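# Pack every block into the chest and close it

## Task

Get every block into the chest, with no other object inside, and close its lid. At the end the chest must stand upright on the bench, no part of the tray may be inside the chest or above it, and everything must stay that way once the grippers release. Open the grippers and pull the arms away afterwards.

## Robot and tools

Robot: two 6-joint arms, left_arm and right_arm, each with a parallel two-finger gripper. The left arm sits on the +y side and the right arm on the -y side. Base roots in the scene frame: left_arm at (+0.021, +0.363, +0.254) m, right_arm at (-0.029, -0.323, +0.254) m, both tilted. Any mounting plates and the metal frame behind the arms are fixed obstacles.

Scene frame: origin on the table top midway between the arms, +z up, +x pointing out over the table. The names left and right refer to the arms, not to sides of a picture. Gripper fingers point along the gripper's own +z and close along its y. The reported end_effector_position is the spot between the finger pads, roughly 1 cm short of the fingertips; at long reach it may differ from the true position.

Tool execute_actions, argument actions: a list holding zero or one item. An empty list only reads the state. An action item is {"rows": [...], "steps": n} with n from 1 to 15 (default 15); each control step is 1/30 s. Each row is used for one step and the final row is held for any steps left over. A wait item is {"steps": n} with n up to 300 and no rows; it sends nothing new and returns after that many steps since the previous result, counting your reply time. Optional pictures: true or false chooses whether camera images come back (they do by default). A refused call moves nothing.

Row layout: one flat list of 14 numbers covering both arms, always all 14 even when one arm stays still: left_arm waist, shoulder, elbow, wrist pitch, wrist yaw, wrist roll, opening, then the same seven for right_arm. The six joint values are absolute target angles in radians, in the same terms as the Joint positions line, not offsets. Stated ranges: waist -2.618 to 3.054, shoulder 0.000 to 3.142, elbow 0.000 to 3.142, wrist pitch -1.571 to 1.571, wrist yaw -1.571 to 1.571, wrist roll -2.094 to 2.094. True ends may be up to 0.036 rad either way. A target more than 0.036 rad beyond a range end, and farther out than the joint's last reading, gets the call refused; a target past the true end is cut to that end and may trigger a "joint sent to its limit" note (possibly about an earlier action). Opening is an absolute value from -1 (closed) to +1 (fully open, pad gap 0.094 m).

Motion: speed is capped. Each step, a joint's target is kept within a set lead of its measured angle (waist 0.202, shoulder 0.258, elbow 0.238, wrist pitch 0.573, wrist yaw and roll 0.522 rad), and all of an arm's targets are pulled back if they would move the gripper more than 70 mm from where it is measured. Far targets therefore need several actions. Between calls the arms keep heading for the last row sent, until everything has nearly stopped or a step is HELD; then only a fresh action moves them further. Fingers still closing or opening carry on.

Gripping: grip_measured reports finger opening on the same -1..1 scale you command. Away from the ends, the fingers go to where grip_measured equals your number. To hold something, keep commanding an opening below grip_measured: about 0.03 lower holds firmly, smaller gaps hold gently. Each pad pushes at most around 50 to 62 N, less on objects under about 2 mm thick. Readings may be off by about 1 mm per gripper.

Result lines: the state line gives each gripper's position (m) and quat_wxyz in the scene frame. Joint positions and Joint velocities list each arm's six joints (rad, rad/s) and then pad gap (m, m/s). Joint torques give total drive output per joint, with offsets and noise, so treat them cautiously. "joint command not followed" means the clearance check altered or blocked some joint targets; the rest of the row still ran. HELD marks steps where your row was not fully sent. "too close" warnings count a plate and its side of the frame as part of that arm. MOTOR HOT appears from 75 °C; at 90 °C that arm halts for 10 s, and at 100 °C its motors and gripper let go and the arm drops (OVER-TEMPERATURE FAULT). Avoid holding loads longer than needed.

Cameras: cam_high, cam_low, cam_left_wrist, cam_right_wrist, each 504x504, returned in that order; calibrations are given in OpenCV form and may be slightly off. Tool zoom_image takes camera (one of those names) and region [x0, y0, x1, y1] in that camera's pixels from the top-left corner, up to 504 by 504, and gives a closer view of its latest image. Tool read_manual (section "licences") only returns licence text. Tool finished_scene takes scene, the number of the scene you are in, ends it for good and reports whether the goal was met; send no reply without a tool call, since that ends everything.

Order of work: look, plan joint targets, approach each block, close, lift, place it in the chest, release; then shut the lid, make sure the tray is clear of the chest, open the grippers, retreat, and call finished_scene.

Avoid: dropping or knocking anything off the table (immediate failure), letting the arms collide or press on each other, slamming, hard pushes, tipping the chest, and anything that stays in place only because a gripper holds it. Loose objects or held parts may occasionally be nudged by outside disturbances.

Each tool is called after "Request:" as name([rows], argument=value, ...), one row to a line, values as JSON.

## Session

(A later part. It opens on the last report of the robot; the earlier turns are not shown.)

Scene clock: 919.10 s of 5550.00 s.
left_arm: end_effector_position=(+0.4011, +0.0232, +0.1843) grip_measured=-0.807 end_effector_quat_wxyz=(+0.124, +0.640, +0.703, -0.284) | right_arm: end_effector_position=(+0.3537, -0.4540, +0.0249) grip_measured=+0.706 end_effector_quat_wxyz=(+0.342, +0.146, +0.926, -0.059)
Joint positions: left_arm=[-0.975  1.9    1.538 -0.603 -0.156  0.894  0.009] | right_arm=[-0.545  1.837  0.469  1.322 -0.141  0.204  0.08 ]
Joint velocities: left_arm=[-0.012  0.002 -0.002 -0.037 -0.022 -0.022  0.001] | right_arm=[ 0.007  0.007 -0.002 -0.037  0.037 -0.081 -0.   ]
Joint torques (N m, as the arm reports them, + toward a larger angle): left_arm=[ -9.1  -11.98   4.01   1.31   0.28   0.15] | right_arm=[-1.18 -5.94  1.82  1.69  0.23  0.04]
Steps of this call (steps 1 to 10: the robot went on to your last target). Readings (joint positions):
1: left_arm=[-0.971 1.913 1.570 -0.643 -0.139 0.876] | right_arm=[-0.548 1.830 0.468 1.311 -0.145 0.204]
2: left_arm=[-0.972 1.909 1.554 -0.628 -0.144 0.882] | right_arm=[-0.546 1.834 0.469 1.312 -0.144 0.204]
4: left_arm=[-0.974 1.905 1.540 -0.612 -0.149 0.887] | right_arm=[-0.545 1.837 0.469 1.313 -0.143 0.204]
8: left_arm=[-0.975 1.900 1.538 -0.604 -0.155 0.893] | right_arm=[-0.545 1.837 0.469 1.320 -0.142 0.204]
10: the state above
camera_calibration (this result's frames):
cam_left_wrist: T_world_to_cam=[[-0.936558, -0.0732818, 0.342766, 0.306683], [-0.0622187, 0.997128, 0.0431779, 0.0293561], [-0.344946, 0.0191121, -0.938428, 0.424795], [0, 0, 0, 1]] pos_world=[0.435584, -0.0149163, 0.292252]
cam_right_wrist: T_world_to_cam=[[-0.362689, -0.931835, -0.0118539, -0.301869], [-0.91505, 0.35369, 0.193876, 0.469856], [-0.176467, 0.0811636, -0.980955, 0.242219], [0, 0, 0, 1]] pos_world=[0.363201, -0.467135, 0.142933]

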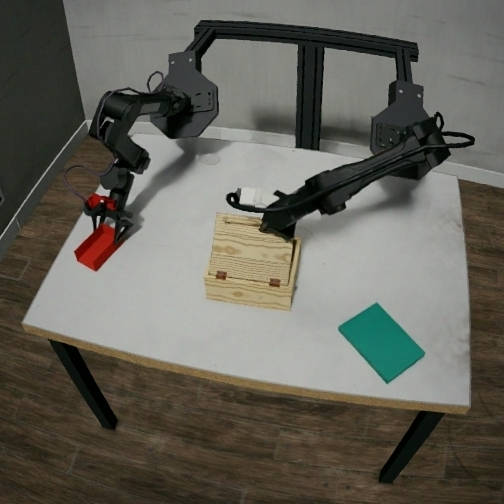

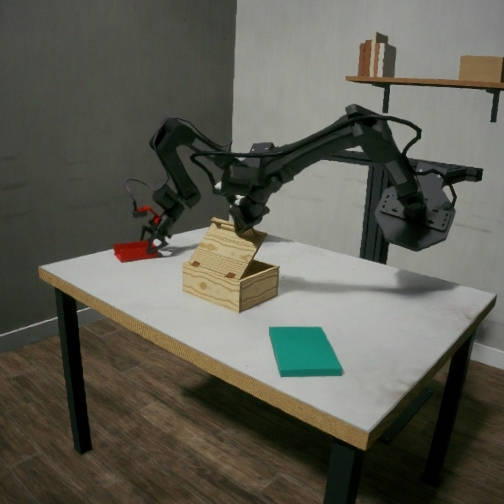

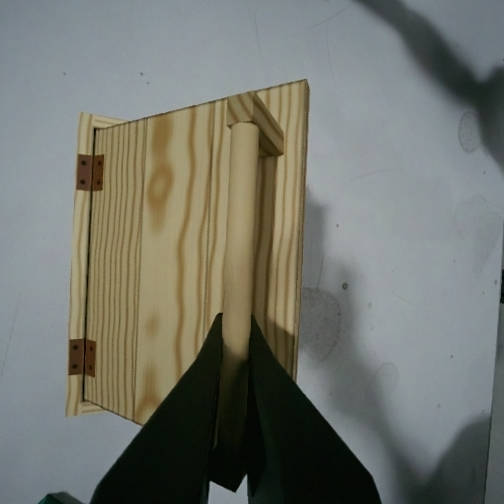

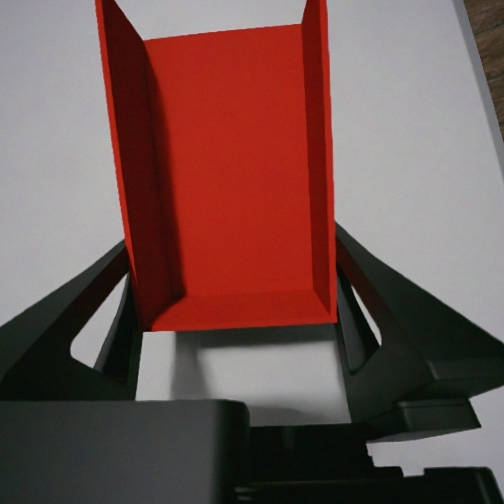

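Request:
execute_actions([
  {"rows":[[-0.992,1.871,1.498,-0.513,-0.173,0.919,-0.82,-0.539,1.844,0.49,1.355,-0.124,0.21,0.65],[-0.994,1.866,1.476,-0.487,-0.182,0.927,-0.82,-0.539,1.848,0.49,1.355,-0.124,0.21,0.65],[-0.996,1.862,1.454,-0.46,-0.19,0.936,-0.82,-0.539,1.852,0.49,1.355,-0.124,0.21,0.65],[-0.998,1.858,1.432,-0.433,-0.198,0.945,-0.82,-0.539,1.856,0.49,1.355,-0.124,0.21,0.65],[-1.0,1.853,1.41,-0.407,-0.207,0.953,-0.82,-0.539,1.858,0.49,1.355,-0.124,0.21,0.65],[-1.002,1.849,1.388,-0.38,-0.215,0.962,-0.82,-0.539,1.858,0.49,1.355,-0.124,0.21,0.65],[-1.004,1.845,1.366,-0.353,-0.223,0.971,-0.82,-0.539,1.858,0.49,1.355,-0.124,0.21,0.67],[-1.006,1.84,1.344,-0.327,-0.232,0.979,-0.82,-0.539,1.858,0.49,1.355,-0.124,0.21,0.69],[-1.008,1.836,1.322,-0.3,-0.24,0.988,-0.82,-0.539,1.858,0.49,1.355,-0.124,0.21,0.71],[-1.01,1.832,1.3,-0.273,-0.248,0.997,-0.82,-0.539,1.858,0.49,1.355,-0.124,0.21,0.75],[-1.012,1.827,1.278,-0.247,-0.257,1.005,-0.82,-0.539,1.858,0.49,1.355,-0.124,0.21,0.8],[-1.014,1.823,1.256,-0.22,-0.265,1.014,-0.82,-0.539,1.858,0.49,1.355,-0.124,0.21,0.85],[-1.016,1.819,1.234,-0.193,-0.273,1.023,-0.82,-0.539,1.858,0.49,1.355,-0.124,0.21,0.9],[-1.018,1.814,1.212,-0.167,-0.282,1.031,-0.82,-0.539,1.858,0.49,1.355,-0.124,0.21,0.95],[-1.02,1.81,1.19,-0.14,-0.29,1.04,-0.82,-0.539,1.858,0.49,1.355,-0.124,0.21,1]],"steps":15},
], pictures=false)

Request:
execute_actions([
  {"steps":10},
])

Scene clock: 936.03 s of 5550.00 s.
left_arm: end_effector_position=(+0.3774, +0.0237, +0.1617) grip_measured=-0.807 end_effector_quat_wxyz=(+0.184, +0.665, +0.687, -0.226) | right_arm: end_effector_position=(+0.3512, -0.4544, +0.0224) grip_measured=+0.980 end_effector_quat_wxyz=(+0.340, +0.147, +0.927, -0.060)
Joint positions: left_arm=[-1.001  1.842  1.251 -0.259 -0.255  1.003  0.009] | right_arm=[-0.545  1.852  0.469  1.333 -0.139  0.206  0.093]
Joint velocities: left_arm=[-0.056 -0.11  -0.623  0.842 -0.227  0.315 -0.   ] | right_arm=[ 0.002 -0.002  0.002  0.066 -0.007  0.007  0.047]
Joint torques (N m, as the arm reports them, + toward a larger angle): left_arm=[ -8.85 -11.19   3.13   0.68   0.35  -0.06] | right_arm=[-1.19 -5.63  1.59  1.6   0.19  0.04]
Steps of this call (steps 1 to 30: the robot went on to your last target; steps 31 to 100: nothing new was sent; then 13.10 s passed at rest; steps 101 to 115: all 15 steps of this action). Readings (joint positions):
101: left_arm=[-0.976 1.899 1.534 -0.599 -0.156 0.896] | right_arm=[-0.545 1.837 0.469 1.324 -0.140 0.204]
102: left_arm=[-0.977 1.895 1.523 -0.587 -0.159 0.899] | right_arm=[-0.545 1.837 0.469 1.324 -0.140 0.204]
104: left_arm=[-0.980 1.886 1.488 -0.551 -0.170 0.908] | right_arm=[-0.545 1.841 0.469 1.327 -0.140 0.204]
108: left_arm=[-0.988 1.869 1.402 -0.455 -0.198 0.936] | right_arm=[-0.545 1.852 0.469 1.330 -0.140 0.205]
115: the state above

Scene clock: 936.37 s of 5550.00 s.
left_arm: end_effector_position=(+0.3747, +0.0243, +0.1571) grip_measured=-0.807 end_effector_quat_wxyz=(+0.195, +0.671, +0.683, -0.211) | right_arm: end_effector_position=(+0.3514, -0.4545, +0.0226) grip_measured=+1.000 end_effector_quat_wxyz=(+0.341, +0.147, +0.927, -0.060)
Joint positions: left_arm=[-1.005  1.84   1.206 -0.192 -0.28   1.031  0.009] | right_arm=[-0.545  1.852  0.469  1.334 -0.139  0.206  0.094]
Joint velocities: left_arm=[ 0.002  0.012 -0.012  0.051  0.037 -0.022 -0.   ] | right_arm=[-0.007  0.002 -0.022 -0.051  0.037  0.022  0.   ]
Joint torques (N m, as the arm reports them, + toward a larger angle): left_arm=[ -8.63 -11.37   3.7    1.41   0.21   0.09] | right_arm=[-1.2  -5.7   1.62  1.64  0.23  0.04]
Steps of this call (steps 1 to 10: the robot went on to your last target). Readings (joint positions):
1: left_arm=[-1.002 1.840 1.234 -0.235 -0.263 1.011] | right_arm=[-0.545 1.852 0.469 1.333 -0.139 0.206]
2: left_arm=[-1.003 1.840 1.222 -0.219 -0.269 1.018] | right_arm=[-0.545 1.852 0.469 1.333 -0.139 0.206]
4: left_arm=[-1.003 1.840 1.211 -0.200 -0.274 1.026] | right_arm=[-0.545 1.852 0.469 1.334 -0.139 0.206]
8: left_arm=[-1.005 1.840 1.206 -0.192 -0.279 1.030] | right_arm=[-0.545 1.852 0.469 1.334 -0.139 0.206]
10: the state above
camera_calibration (this result's frames):
cam_left_wrist: T_world_to_cam=[[-0.989177, -0.0651997, 0.131444, 0.344028], [-0.0607281, 0.99744, 0.0377498, 0.0281302], [-0.133569, 0.0293589, -0.990605, 0.318837], [0, 0, 0, 1]] pos_world=[0.3846, -0.0149883, 0.269559]
cam_right_wrist: T_world_to_cam=[[-0.365492, -0.930754, -0.0106147, -0.301718], [-0.913535, 0.356497, 0.195867, 0.469073], [-0.178519, 0.0812846, -0.980573, 0.240269], [0, 0, 0, 1]] pos_world=[0.361132, -0.467579, 0.140523]

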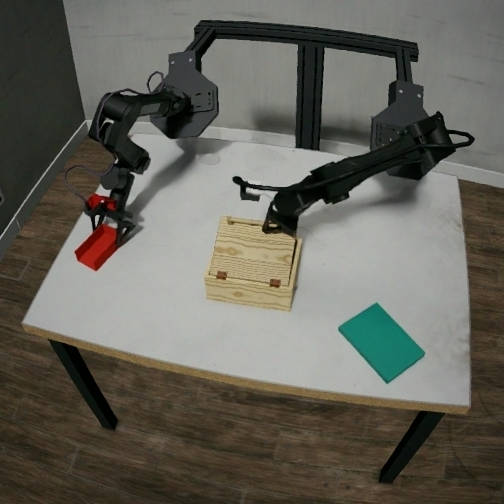

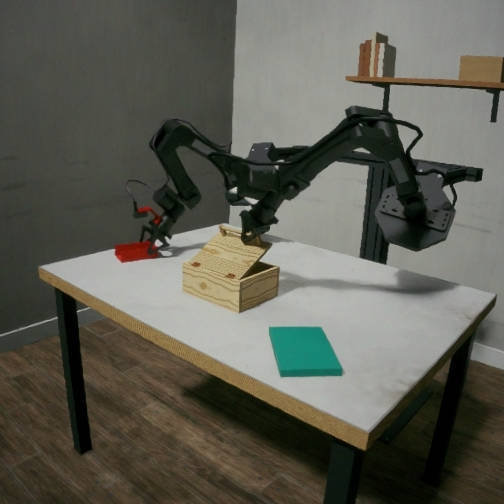

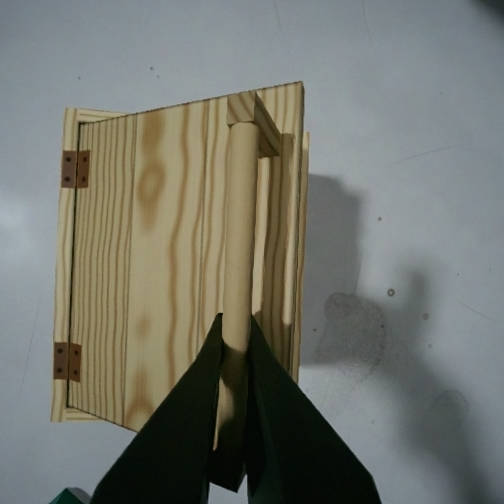

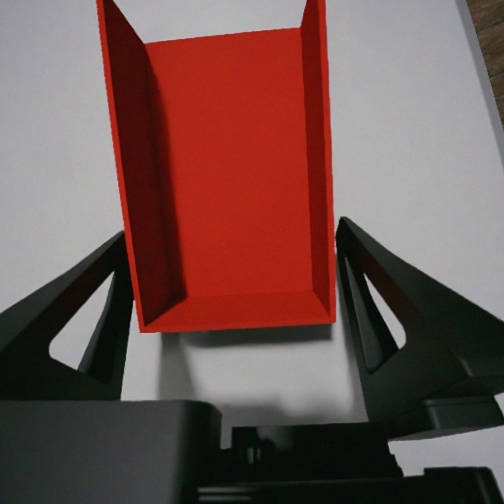

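Request:
execute_actions([
  {"rows":[[-1.02,1.82,1.18,-0.105,-0.295,1.054,-0.82,-0.542,1.84,0.485,1.345,-0.128,0.21,1],[-1.02,1.824,1.165,-0.07,-0.3,1.068,-0.82,-0.546,1.815,0.476,1.33,-0.133,0.21,1],[-1.02,1.828,1.148,-0.035,-0.306,1.082,-0.82,-0.55,1.785,0.465,1.312,-0.139,0.21,1],[-1.02,1.832,1.13,0,-0.312,1.096,-0.82,-0.555,1.755,0.454,1.295,-0.145,0.21,1],[-1.02,1.836,1.112,0.035,-0.318,1.11,-0.82,-0.56,1.725,0.443,1.278,-0.151,0.21,1],[-1.02,1.84,1.094,0.07,-0.324,1.124,-0.82,-0.565,1.695,0.432,1.26,-0.157,0.21,1],[-1.019,1.844,1.076,0.105,-0.33,1.138,-0.82,-0.57,1.665,0.42,1.242,-0.163,0.21,1],[-1.019,1.848,1.058,0.14,-0.335,1.152,-0.82,-0.576,1.635,0.405,1.22,-0.17,0.21,1],[-1.018,1.852,1.04,0.175,-0.34,1.166,-0.82,-0.582,1.605,0.39,1.2,-0.177,0.21,1],[-1.018,1.856,1.022,0.21,-0.345,1.18,-0.82,-0.588,1.575,0.375,1.18,-0.184,0.21,1],[-1.017,1.86,1.004,0.245,-0.35,1.194,-0.82,-0.594,1.545,0.36,1.16,-0.19,0.21,1],[-1.017,1.864,0.986,0.28,-0.355,1.208,-0.82,-0.6,1.515,0.345,1.14,-0.197,0.21,1],[-1.016,1.868,0.968,0.315,-0.36,1.22,-0.82,-0.606,1.485,0.33,1.12,-0.203,0.21,1],[-1.016,1.872,0.95,0.345,-0.363,1.23,-0.82,-0.612,1.455,0.315,1.1,-0.21,0.21,1],[-1.015,1.875,0.93,0.37,-0.365,1.24,-0.82,-0.617,1.435,0.305,1.08,-0.215,0.21,1]],"steps":15},
], pictures=false)

Request:
execute_actions([
  {"steps":10},
])

Scene clock: 953.03 s of 5550.00 s.
left_arm: end_effector_position=(+0.3659, +0.0263, +0.1347) grip_measured=-0.806 end_effector_quat_wxyz=(+0.268, +0.689, +0.659, -0.138) | right_arm: end_effector_position=(+0.3666, -0.4510, +0.0956) grip_measured=+1.000 end_effector_quat_wxyz=(+0.376, +0.137, +0.915, -0.061)
Joint positions: left_arm=[-1.005  1.857  0.986  0.217 -0.355  1.201  0.009] | right_arm=[-0.593  1.489  0.347  1.171 -0.186  0.206  0.094]
Joint velocities: left_arm=[ 0.002  0.129 -0.486  1.018 -0.212  0.432  0.   ] | right_arm=[-0.159 -0.73  -0.447 -0.593 -0.198 -0.051  0.   ]
Joint torques (N m, as the arm reports them, + toward a larger angle): left_arm=[-8.03 -7.19  2.11  1.08  0.5  -0.18] | right_arm=[-2.87 -6.17  0.4   1.33  0.05  0.04]
Steps of this call (steps 1 to 30: the robot went on to your last target; steps 31 to 100: nothing new was sent; then 12.83 s passed at rest; steps 101 to 115: all 15 steps of this action). Readings (joint positions):
101: left_arm=[-1.005 1.840 1.204 -0.185 -0.283 1.038] | right_arm=[-0.545 1.852 0.469 1.334 -0.139 0.206]
102: left_arm=[-1.005 1.840 1.199 -0.174 -0.285 1.044] | right_arm=[-0.545 1.849 0.469 1.332 -0.139 0.206]
104: left_arm=[-1.005 1.840 1.176 -0.132 -0.294 1.061] | right_arm=[-0.545 1.826 0.469 1.312 -0.139 0.206]
108: left_arm=[-1.005 1.840 1.108 -0.017 -0.313 1.108] | right_arm=[-0.549 1.707 0.447 1.270 -0.150 0.206]
115: the state above

Scene clock: 953.37 s of 5550.00 s.
left_arm: end_effector_position=(+0.3644, +0.0274, +0.1310) grip_measured=-0.806 end_effector_quat_wxyz=(+0.282, +0.693, +0.652, -0.122) | right_arm: end_effector_position=(+0.3512, -0.4474, +0.0915) grip_measured=+1.000 end_effector_quat_wxyz=(+0.347, +0.145, +0.925, -0.054)
Joint positions: left_arm=[-1.005  1.868  0.944  0.307 -0.37   1.241  0.009] | right_arm=[-0.602  1.45   0.322  1.092 -0.207  0.206  0.094]
Joint velocities: left_arm=[-0.002 -0.012 -0.017  0.007  0.037  0.022 -0.   ] | right_arm=[-0.012  0.017 -0.022 -0.066 -0.037  0.081  0.   ]
Joint torques (N m, as the arm reports them, + toward a larger angle): left_arm=[-7.95 -7.27  3.08  1.77  0.35 -0.03] | right_arm=[-2.96 -6.24  0.1   1.34  0.05  0.03]
Steps of this call (steps 1 to 10: the robot went on to your last target). Readings (joint positions):
1: left_arm=[-1.005 1.861 0.971 0.245 -0.361 1.212] | right_arm=[-0.598 1.468 0.334 1.156 -0.190 0.206]
2: left_arm=[-1.005 1.865 0.961 0.266 -0.365 1.220] | right_arm=[-0.600 1.456 0.327 1.144 -0.194 0.206]
4: left_arm=[-1.005 1.868 0.951 0.291 -0.369 1.231] | right_arm=[-0.602 1.450 0.322 1.125 -0.199 0.206]
8: left_arm=[-1.005 1.868 0.945 0.306 -0.370 1.240] | right_arm=[-0.602 1.450 0.322 1.099 -0.206 0.206]
10: the state above
camera_calibration (this result's frames):
cam_left_wrist: T_world_to_cam=[[-0.98965, -0.0656427, -0.12761, 0.371672], [-0.0688694, 0.997404, 0.0210355, 0.0305406], [0.125898, 0.0296062, -0.991601, 0.197141], [0, 0, 0, 1]] pos_world=[0.345109, -0.0119003, 0.242272]
cam_right_wrist: T_world_to_cam=[[-0.356607, -0.933998, -0.021872, -0.298001], [-0.919467, 0.346718, 0.185386, 0.451469], [-0.165566, 0.0862204, -0.982422, 0.305097], [0, 0, 0, 1]] pos_world=[0.359355, -0.461171, 0.20952]

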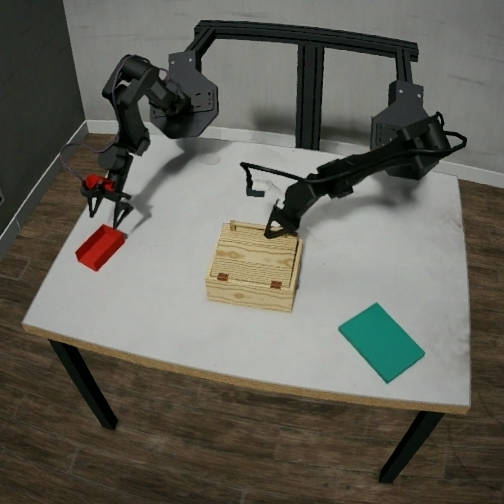

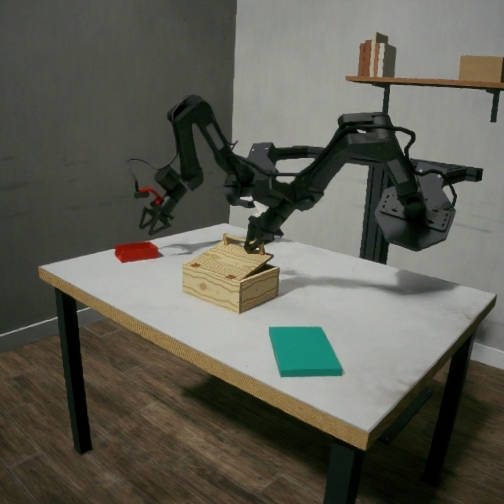

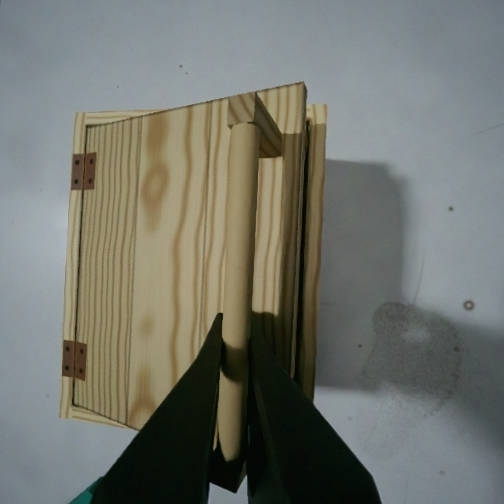

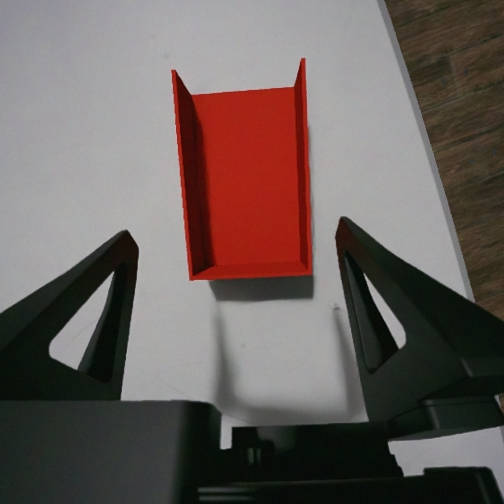

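Request:
execute_actions([
  {"rows":[[-1.013,1.88,0.925,0.41,-0.366,1.258,-0.82,-0.617,1.435,0.305,1.08,-0.215,0.21,1],[-1.011,1.888,0.917,0.45,-0.367,1.276,-0.82,-0.617,1.435,0.305,1.08,-0.215,0.21,1],[-1.008,1.898,0.908,0.49,-0.368,1.294,-0.82,-0.617,1.435,0.305,1.08,-0.215,0.21,1],[-1.005,1.91,0.899,0.53,-0.369,1.312,-0.82,-0.617,1.435,0.305,1.08,-0.215,0.21,1],[-1.002,1.923,0.89,0.57,-0.37,1.33,-0.82,-0.617,1.435,0.305,1.08,-0.215,0.21,1],[-0.999,1.936,0.881,0.61,-0.37,1.348,-0.82,-0.617,1.435,0.305,1.08,-0.215,0.21,1],[-0.996,1.95,0.872,0.65,-0.37,1.366,-0.82,-0.617,1.435,0.305,1.08,-0.215,0.21,1],[-0.993,1.964,0.863,0.69,-0.37,1.384,-0.82,-0.617,1.435,0.305,1.08,-0.215,0.21,1],[-0.99,1.978,0.854,0.73,-0.37,1.402,-0.82,-0.617,1.435,0.305,1.08,-0.215,0.21,1],[-0.987,1.992,0.845,0.77,-0.37,1.42,-0.82,-0.617,1.435,0.305,1.08,-0.215,0.21,1],[-0.984,2.006,0.836,0.81,-0.37,1.438,-0.82,-0.617,1.435,0.305,1.08,-0.215,0.21,1],[-0.981,2.02,0.828,0.85,-0.37,1.456,-0.82,-0.617,1.435,0.305,1.08,-0.215,0.21,1],[-0.978,2.034,0.82,0.88,-0.37,1.474,-0.82,-0.617,1.435,0.305,1.08,-0.215,0.21,1],[-0.975,2.047,0.812,0.91,-0.37,1.49,-0.82,-0.617,1.435,0.305,1.08,-0.215,0.21,1],[-0.972,2.06,0.805,0.93,-0.37,1.5,-0.82,-0.617,1.435,0.305,1.08,-0.215,0.21,1]],"steps":15},
], pictures=false)

Request:
execute_actions([
  {"steps":12},
])

Scene clock: 968.23 s of 5550.00 s.
left_arm: end_effector_position=(+0.3636, +0.0255, +0.1012) grip_measured=-0.806 end_effector_quat_wxyz=(+0.347, +0.701, +0.622, -0.043) | right_arm: end_effector_position=(+0.3497, -0.4469, +0.0901) grip_measured=+1.000 end_effector_quat_wxyz=(+0.343, +0.145, +0.926, -0.053)
Joint positions: left_arm=[-0.974  2.026  0.836  0.766 -0.393  1.441  0.009] | right_arm=[-0.602  1.45   0.322  1.084 -0.21   0.206  0.094]
Joint velocities: left_arm=[ 0.081  0.374 -0.193  0.989 -0.066  0.388  0.001] | right_arm=[-0.002  0.012  0.002 -0.051  0.022 -0.007  0.   ]
Joint torques (N m, as the arm reports them, + toward a larger angle): left_arm=[-7.37 -6.93  1.51  1.45  0.59 -0.06] | right_arm=[-2.83 -6.25  0.15  1.37  0.    0.02]
Steps of this call (steps 1 to 30: the robot went on to your last target; steps 31 to 100: nothing new was sent; then 11.03 s passed at rest; steps 101 to 115: all 15 steps of this action). Readings (joint positions):
101: left_arm=[-1.005 1.868 0.942 0.313 -0.371 1.245] | right_arm=[-0.602 1.450 0.322 1.084 -0.210 0.206]
102: left_arm=[-1.005 1.870 0.939 0.325 -0.373 1.252] | right_arm=[-0.602 1.450 0.322 1.084 -0.210 0.206]
104: left_arm=[-1.004 1.880 0.929 0.372 -0.381 1.272] | right_arm=[-0.602 1.450 0.322 1.084 -0.210 0.206]
108: left_arm=[-0.994 1.928 0.898 0.503 -0.390 1.326] | right_arm=[-0.602 1.450 0.322 1.084 -0.210 0.206]
115: the state above

Scene clock: 968.63 s of 5550.00 s.
left_arm: end_effector_position=(+0.3667, +0.0255, +0.1006) grip_measured=-0.806 end_effector_quat_wxyz=(+0.365, +0.703, +0.610, -0.022) | right_arm: end_effector_position=(+0.3497, -0.4469, +0.0901) grip_measured=+1.000 end_effector_quat_wxyz=(+0.343, +0.145, +0.926, -0.053)
Joint positions: left_arm=[-0.97   2.054  0.82   0.864 -0.393  1.499  0.009] | right_arm=[-0.602  1.45   0.322  1.084 -0.21   0.206  0.094]
Joint velocities: left_arm=[ 0.002 -0.007 -0.017  0.007 -0.037  0.095  0.   ] | right_arm=[ 0.002  0.002  0.012 -0.037 -0.022 -0.022  0.   ]
Joint torques (N m, as the arm reports them, + toward a larger angle): left_arm=[-7.5  -7.32  1.67  2.03  0.58  0.  ] | right_arm=[-2.96 -6.37  0.1   1.37  0.01  0.04]
Steps of this call (steps 1 to 12: the robot went on to your last target). Readings (joint positions):
1: left_arm=[-0.972 2.037 0.831 0.795 -0.393 1.454] | right_arm=[-0.602 1.450 0.322 1.084 -0.210 0.206]
2: left_arm=[-0.970 2.046 0.828 0.816 -0.393 1.464] | right_arm=[-0.602 1.450 0.322 1.084 -0.210 0.206]
4: left_arm=[-0.970 2.053 0.822 0.843 -0.393 1.477] | right_arm=[-0.602 1.450 0.322 1.084 -0.210 0.206]
8: left_arm=[-0.970 2.054 0.820 0.860 -0.393 1.494] | right_arm=[-0.602 1.450 0.322 1.084 -0.210 0.206]
12: the state above
camera_calibration (this result's frames):
cam_left_wrist: T_world_to_cam=[[-0.918262, -0.065367, -0.39054, 0.370195], [-0.0763129, 0.997005, 0.012557, 0.0367672], [0.38855, 0.0413339, -0.9205, 0.0629082], [0, 0, 0, 1]] pos_world=[0.318299, -0.0150588, 0.202021]
cam_right_wrist: T_world_to_cam=[[-0.357657, -0.933571, -0.0229683, -0.297479], [-0.917696, 0.346807, 0.193803, 0.448831], [-0.172964, 0.090393, -0.980771, 0.307763], [0, 0, 0, 1]] pos_world=[0.358726, -0.461195, 0.208027]

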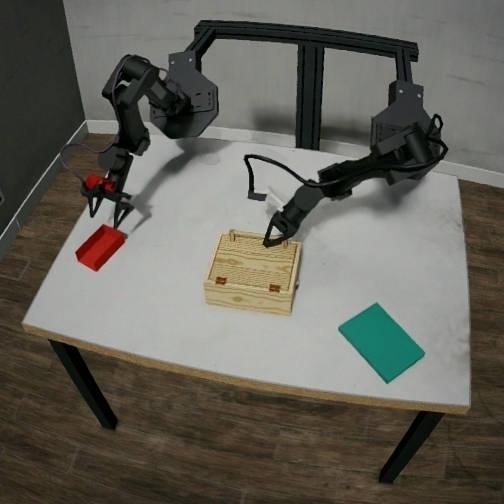

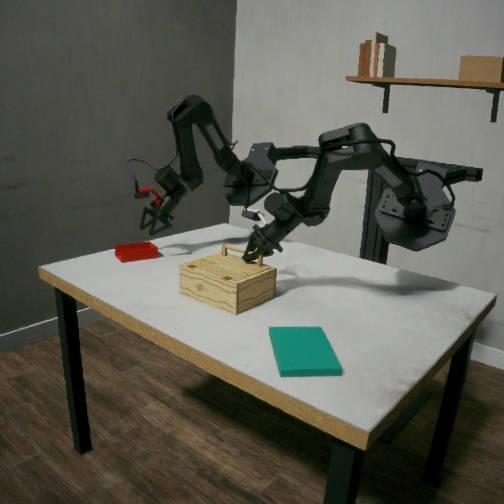

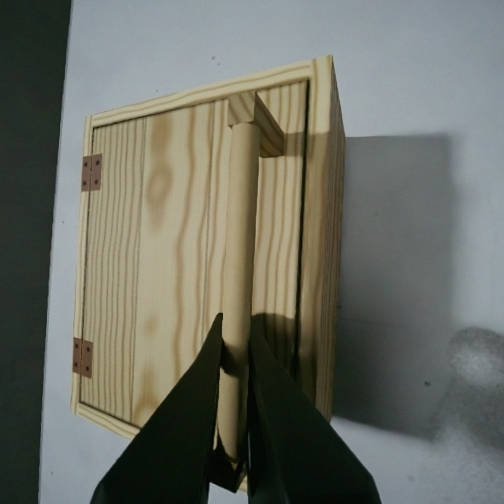

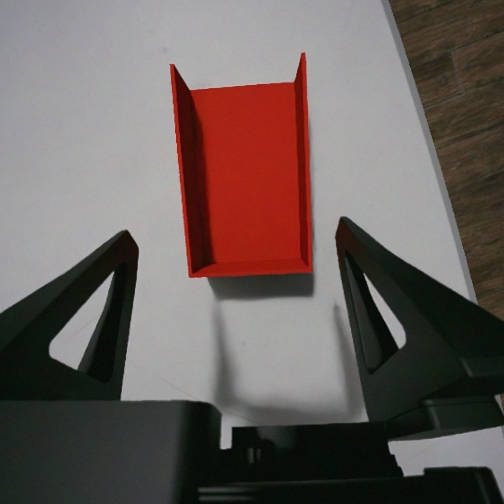

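Request:
execute_actions([
  {"rows":[[-0.972,2.06,0.805,0.91,-0.38,1.49,-0.82,-0.617,1.435,0.305,1.08,-0.215,0.21,1],[-0.972,2.06,0.805,0.9,-0.39,1.48,-0.82,-0.617,1.435,0.305,1.08,-0.215,0.21,1],[-0.972,2.06,0.805,0.89,-0.39,1.48,-0.815,-0.617,1.435,0.305,1.08,-0.215,0.21,1],[-0.972,2.06,0.805,0.89,-0.39,1.48,-0.81,-0.617,1.435,0.305,1.08,-0.215,0.21,1],[-0.972,2.06,0.805,0.89,-0.39,1.48,-0.805,-0.617,1.435,0.305,1.08,-0.215,0.21,1],[-0.972,2.06,0.805,0.89,-0.39,1.48,-0.8,-0.617,1.435,0.305,1.08,-0.215,0.21,1],[-0.972,2.06,0.805,0.89,-0.39,1.48,-0.79,-0.617,1.435,0.305,1.08,-0.215,0.21,1],[-0.972,2.06,0.805,0.89,-0.39,1.48,-0.76,-0.617,1.435,0.305,1.08,-0.215,0.21,1],[-0.972,2.06,0.805,0.89,-0.39,1.48,-0.71,-0.617,1.435,0.305,1.08,-0.215,0.21,1],[-0.972,2.06,0.805,0.89,-0.39,1.48,-0.65,-0.617,1.435,0.305,1.08,-0.215,0.21,1],[-0.972,2.06,0.805,0.89,-0.39,1.48,-0.58,-0.617,1.435,0.305,1.08,-0.215,0.21,1],[-0.972,2.06,0.805,0.89,-0.39,1.48,-0.5,-0.617,1.435,0.305,1.08,-0.215,0.21,1]],"steps":14},
], pictures=false)

Request:
execute_actions([
  {"rows":[[-0.982,2.03,0.8,0.888,-0.4,1.48,-0.48,-0.617,1.435,0.305,1.08,-0.215,0.21,1],[-0.989,2.01,0.782,0.886,-0.407,1.48,-0.46,-0.617,1.41,0.305,1.08,-0.215,0.21,1],[-0.996,1.99,0.764,0.884,-0.414,1.48,-0.44,-0.617,1.39,0.305,1.07,-0.215,0.21,1],[-1.003,1.97,0.746,0.882,-0.421,1.48,-0.42,-0.617,1.37,0.305,1.06,-0.215,0.21,1],[-1.01,1.95,0.728,0.88,-0.428,1.48,-0.4,-0.617,1.35,0.305,1.05,-0.215,0.21,1],[-1.017,1.93,0.71,0.878,-0.435,1.48,-0.4,-0.617,1.33,0.305,1.04,-0.215,0.21,1],[-1.024,1.91,0.692,0.876,-0.442,1.48,-0.4,-0.617,1.31,0.305,1.03,-0.215,0.21,1],[-1.031,1.89,0.674,0.874,-0.449,1.48,-0.4,-0.617,1.29,0.305,1.02,-0.215,0.21,1],[-1.038,1.87,0.656,0.872,-0.456,1.48,-0.4,-0.617,1.27,0.305,1.01,-0.215,0.21,1],[-1.045,1.85,0.638,0.87,-0.463,1.48,-0.4,-0.617,1.25,0.305,1.0,-0.215,0.21,1],[-1.053,1.83,0.62,0.866,-0.47,1.48,-0.4,-0.617,1.25,0.305,1.0,-0.215,0.21,1],[-1.061,1.81,0.602,0.862,-0.477,1.48,-0.4,-0.617,1.25,0.305,1.0,-0.215,0.21,1],[-1.069,1.79,0.584,0.858,-0.484,1.48,-0.4,-0.617,1.25,0.305,1.0,-0.215,0.21,1],[-1.077,1.77,0.566,0.854,-0.49,1.48,-0.4,-0.617,1.25,0.305,1.0,-0.215,0.21,1],[-1.085,1.75,0.548,0.85,-0.49,1.48,-0.4,-0.617,1.25,0.305,1.0,-0.215,0.21,1]],"steps":15},
])

Scene clock: 1002.47 s of 5550.00 s.
left_arm: end_effector_position=(+0.3681, +0.0257, +0.1012) grip_measured=-0.504 end_effector_quat_wxyz=(+0.367, +0.699, +0.613, -0.022) | right_arm: end_effector_position=(+0.3496, -0.4468, +0.0901) grip_measured=+1.000 end_effector_quat_wxyz=(+0.343, +0.145, +0.927, -0.053)
Joint positions: left_arm=[-0.97   2.054  0.82   0.87  -0.395  1.492  0.023] | right_arm=[-0.602  1.45   0.322  1.084 -0.21   0.206  0.094]
Joint velocities: left_arm=[ 0.007 -0.002 -0.002  0.051 -0.007  0.081  0.005] | right_arm=[-0.007  0.002  0.002  0.051  0.037  0.007  0.   ]
Joint torques (N m, as the arm reports them, + toward a larger angle): left_arm=[-7.48 -7.42  1.69  1.5   0.36 -0.11] | right_arm=[-2.88 -6.33  0.02  1.38  0.01  0.05]
Steps of this call (steps 1 to 30: the robot went on to your last target; steps 31 to 100: nothing new was sent; then 30.03 s passed at rest; steps 101 to 114: all 14 steps of this action). Readings (joint positions):
101: left_arm=[-0.970 2.054 0.820 0.865 -0.393 1.501] | right_arm=[-0.602 1.450 0.322 1.084 -0.210 0.206]
102: left_arm=[-0.970 2.054 0.820 0.864 -0.394 1.500] | right_arm=[-0.602 1.450 0.322 1.084 -0.210 0.206]
104: left_arm=[-0.970 2.054 0.820 0.864 -0.394 1.499] | right_arm=[-0.602 1.450 0.322 1.084 -0.210 0.206]
108: left_arm=[-0.970 2.054 0.820 0.864 -0.394 1.498] | right_arm=[-0.602 1.450 0.322 1.084 -0.210 0.206]
114: the state above

Scene clock: 1002.97 s of 5550.00 s.
left_arm: end_effector_position=(+0.3540, +0.0635, +0.1551) grip_measured=-0.402 end_effector_quat_wxyz=(+0.379, +0.695, +0.610, -0.008) | right_arm: end_effector_position=(+0.3805, -0.4416, +0.1365) grip_measured=+1.000 end_effector_quat_wxyz=(+0.401, +0.125, +0.906, -0.054)
Joint positions: left_arm=[-1.047  1.806  0.602  0.869 -0.471  1.491  0.028] | right_arm=[-0.602  1.264  0.322  1.026 -0.211  0.206  0.094]
Joint velocities: left_arm=[-0.232 -0.603 -0.501 -0.125 -0.198  0.007  0.001] | right_arm=[ 0.007  0.017 -0.002 -0.11   0.081  0.022  0.   ]
Joint torques (N m, as the arm reports them, + toward a larger angle): left_arm=[-8.18 -8.32  1.33  1.15  0.36 -0.1 ] | right_arm=[-2.55 -6.06  1.38  1.46 -0.01  0.04]
Steps of this call (steps 1 to 15: all 15 steps of this action). Readings (joint positions):
1: left_arm=[-0.970 2.054 0.820 0.871 -0.396 1.492] | right_arm=[-0.602 1.450 0.322 1.084 -0.210 0.206]
2: left_arm=[-0.970 2.052 0.818 0.871 -0.398 1.492] | right_arm=[-0.602 1.447 0.322 1.082 -0.210 0.206]
4: left_arm=[-0.970 2.031 0.799 0.871 -0.405 1.491] | right_arm=[-0.602 1.426 0.322 1.069 -0.210 0.206]
8: left_arm=[-0.988 1.950 0.727 0.871 -0.429 1.491] | right_arm=[-0.602 1.344 0.322 1.047 -0.210 0.206]
15: the state above
camera_calibration (this result's frames):
cam_left_wrist: T_world_to_cam=[[-0.901359, -0.0885925, -0.423914, 0.382961], [-0.0980957, 0.995177, 0.000599714, 0.00696767], [0.421816, 0.0421247, -0.905702, 0.102331], [0, 0, 0, 1]] pos_world=[0.302704, 0.0226828, 0.255019]
cam_right_wrist: T_world_to_cam=[[-0.319329, -0.947176, -0.0297935, -0.300093], [-0.945812, 0.316599, 0.0721482, 0.480321], [-0.0589044, 0.051218, -0.996949, 0.299607], [0, 0, 0, 1]] pos_world=[0.376113, -0.451655, 0.255097]

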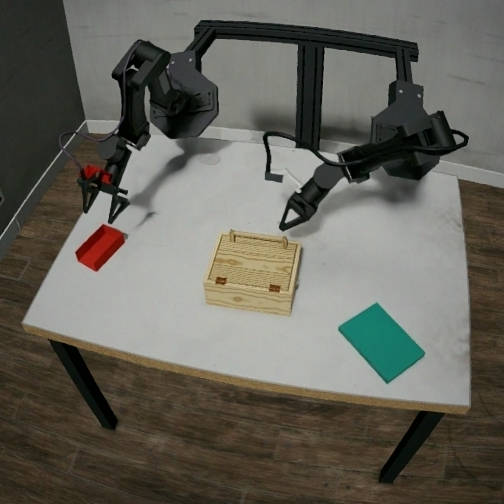

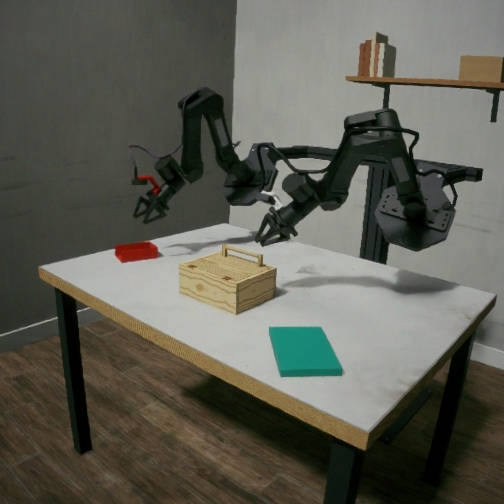

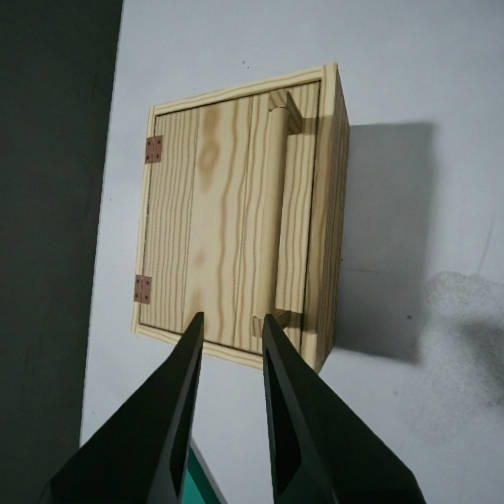

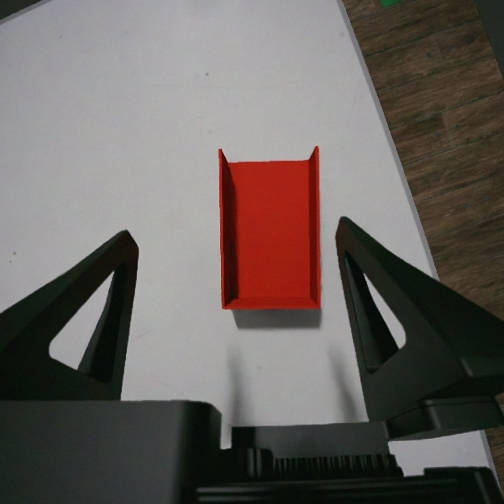

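Lid is shut. Retreat a bit further.

Request:
execute_actions([
  {"rows":[[-1.085,1.72,0.53,0.84,-0.49,1.48,-0.4,-0.617,1.25,0.305,1.0,-0.215,0.21,1],[-1.085,1.68,0.505,0.82,-0.49,1.48,-0.4,-0.617,1.25,0.305,1.0,-0.215,0.21,1],[-1.085,1.64,0.48,0.8,-0.49,1.48,-0.4,-0.617,1.25,0.305,1.0,-0.215,0.21,1],[-1.085,1.6,0.455,0.78,-0.49,1.48,-0.4,-0.617,1.25,0.305,1.0,-0.215,0.21,1],[-1.085,1.56,0.43,0.76,-0.49,1.48,-0.4,-0.617,1.25,0.305,1.0,-0.215,0.21,1],[-1.085,1.52,0.405,0.74,-0.49,1.48,-0.4,-0.617,1.25,0.305,1.0,-0.215,0.21,1],[-1.085,1.48,0.38,0.72,-0.49,1.48,-0.4,-0.617,1.25,0.305,1.0,-0.215,0.21,1],[-1.085,1.44,0.355,0.7,-0.49,1.48,-0.4,-0.617,1.25,0.305,1.0,-0.215,0.21,1],[-1.085,1.4,0.33,0.68,-0.49,1.48,-0.4,-0.617,1.25,0.305,1.0,-0.215,0.21,1],[-1.085,1.36,0.305,0.66,-0.49,1.48,-0.4,-0.617,1.25,0.305,1.0,-0.215,0.21,1]],"steps":15},
])

Request:
zoom_image(camera="cam_low", region=[160,220,300,330])

Scene clock: 1015.80 s of 5550.00 s.
left_arm: end_effector_position=(+0.3271, +0.1380, +0.1923) grip_measured=-0.402 end_effector_quat_wxyz=(+0.373, +0.701, +0.608, -0.005) | right_arm: end_effector_position=(+0.3767, -0.4417, +0.1326) grip_measured=+1.000 end_effector_quat_wxyz=(+0.391, +0.129, +0.910, -0.054)
Joint positions: left_arm=[-1.063  1.377  0.328  0.7   -0.496  1.49   0.028] | right_arm=[-0.602  1.264  0.322  1.004 -0.211  0.206  0.094]
Joint velocities: left_arm=[ 0.012 -0.002 -0.032 -0.33   0.022  0.051 -0.001] | right_arm=[-0.002 -0.012 -0.012  0.007  0.066 -0.022  0.   ]
Joint torques (N m, as the arm reports them, + toward a larger angle): left_arm=[-5.46 -5.55  2.29  1.33  0.37 -0.1 ] | right_arm=[-2.66 -5.94  1.39  1.47  0.02  0.04]
Steps of this call (steps 1 to 30: the robot went on to your last target; steps 31 to 100: nothing new was sent; then 9.00 s passed at rest; steps 101 to 115: all 15 steps of this action). Readings (joint positions):
101: left_arm=[-1.063 1.767 0.571 0.861 -0.493 1.491] | right_arm=[-0.602 1.264 0.322 1.004 -0.211 0.206]
102: left_arm=[-1.063 1.754 0.562 0.854 -0.493 1.491] | right_arm=[-0.602 1.264 0.322 1.004 -0.211 0.206]
104: left_arm=[-1.063 1.696 0.521 0.832 -0.493 1.490] | right_arm=[-0.602 1.264 0.322 1.004 -0.211 0.206]
108: left_arm=[-1.063 1.527 0.420 0.779 -0.494 1.490] | right_arm=[-0.602 1.264 0.322 1.004 -0.211 0.206]
115: the state above
camera_calibration (this result's frames):
cam_left_wrist: T_world_to_cam=[[-0.90301, -0.0756561, -0.422905, 0.37961], [-0.0913957, 0.995669, 0.017032, -0.0752622], [0.419785, 0.0540318, -0.906014, 0.143326], [0, 0, 0, 1]] pos_world=[0.275747, 0.0959119, 0.291676]
cam_right_wrist: T_world_to_cam=[[-0.326044, -0.944908, -0.0290541, -0.298071], [-0.942039, 0.322175, 0.0936239, 0.475189], [-0.0791055, 0.0578956, -0.995184, 0.305775], [0, 0, 0, 1]] pos_world=[0.374652, -0.452446, 0.251153]

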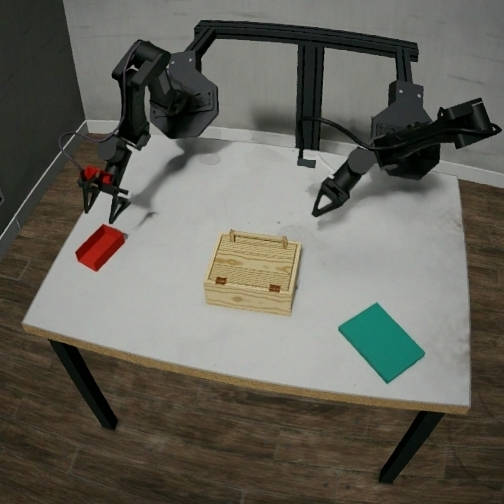

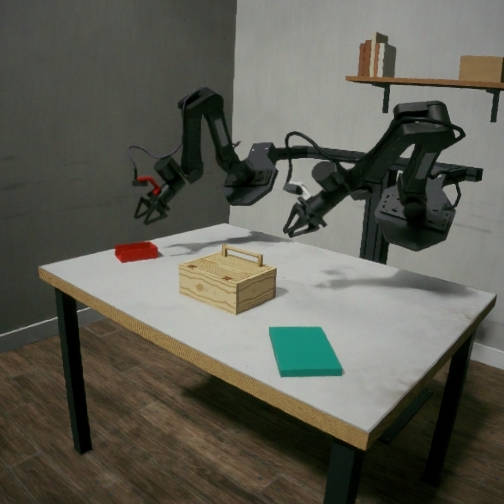

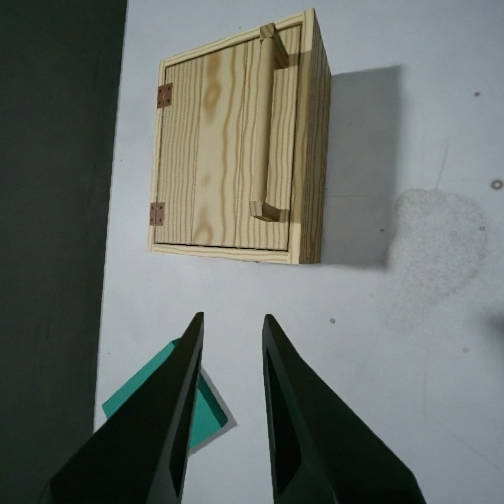

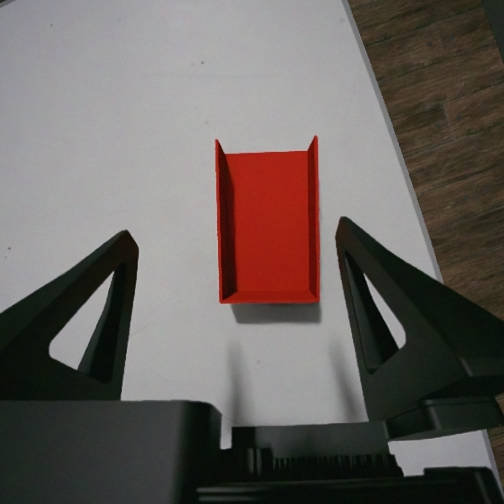

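Region (160, 220, 300, 330) of cam_low's 504x504 image, scaled by 3.600, with more detail than that image has; it fills the top 396 rows of this view, and the rest is white.

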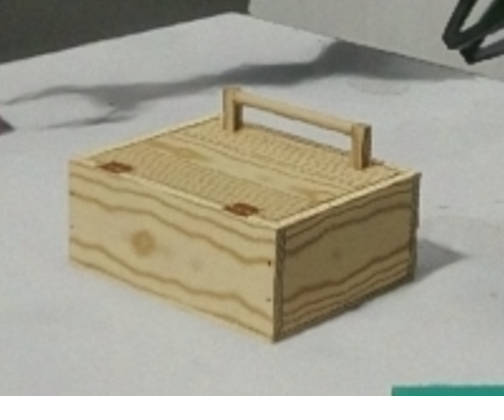

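Request:
finished_scene(scene=2)

The scene is finished: the task was done.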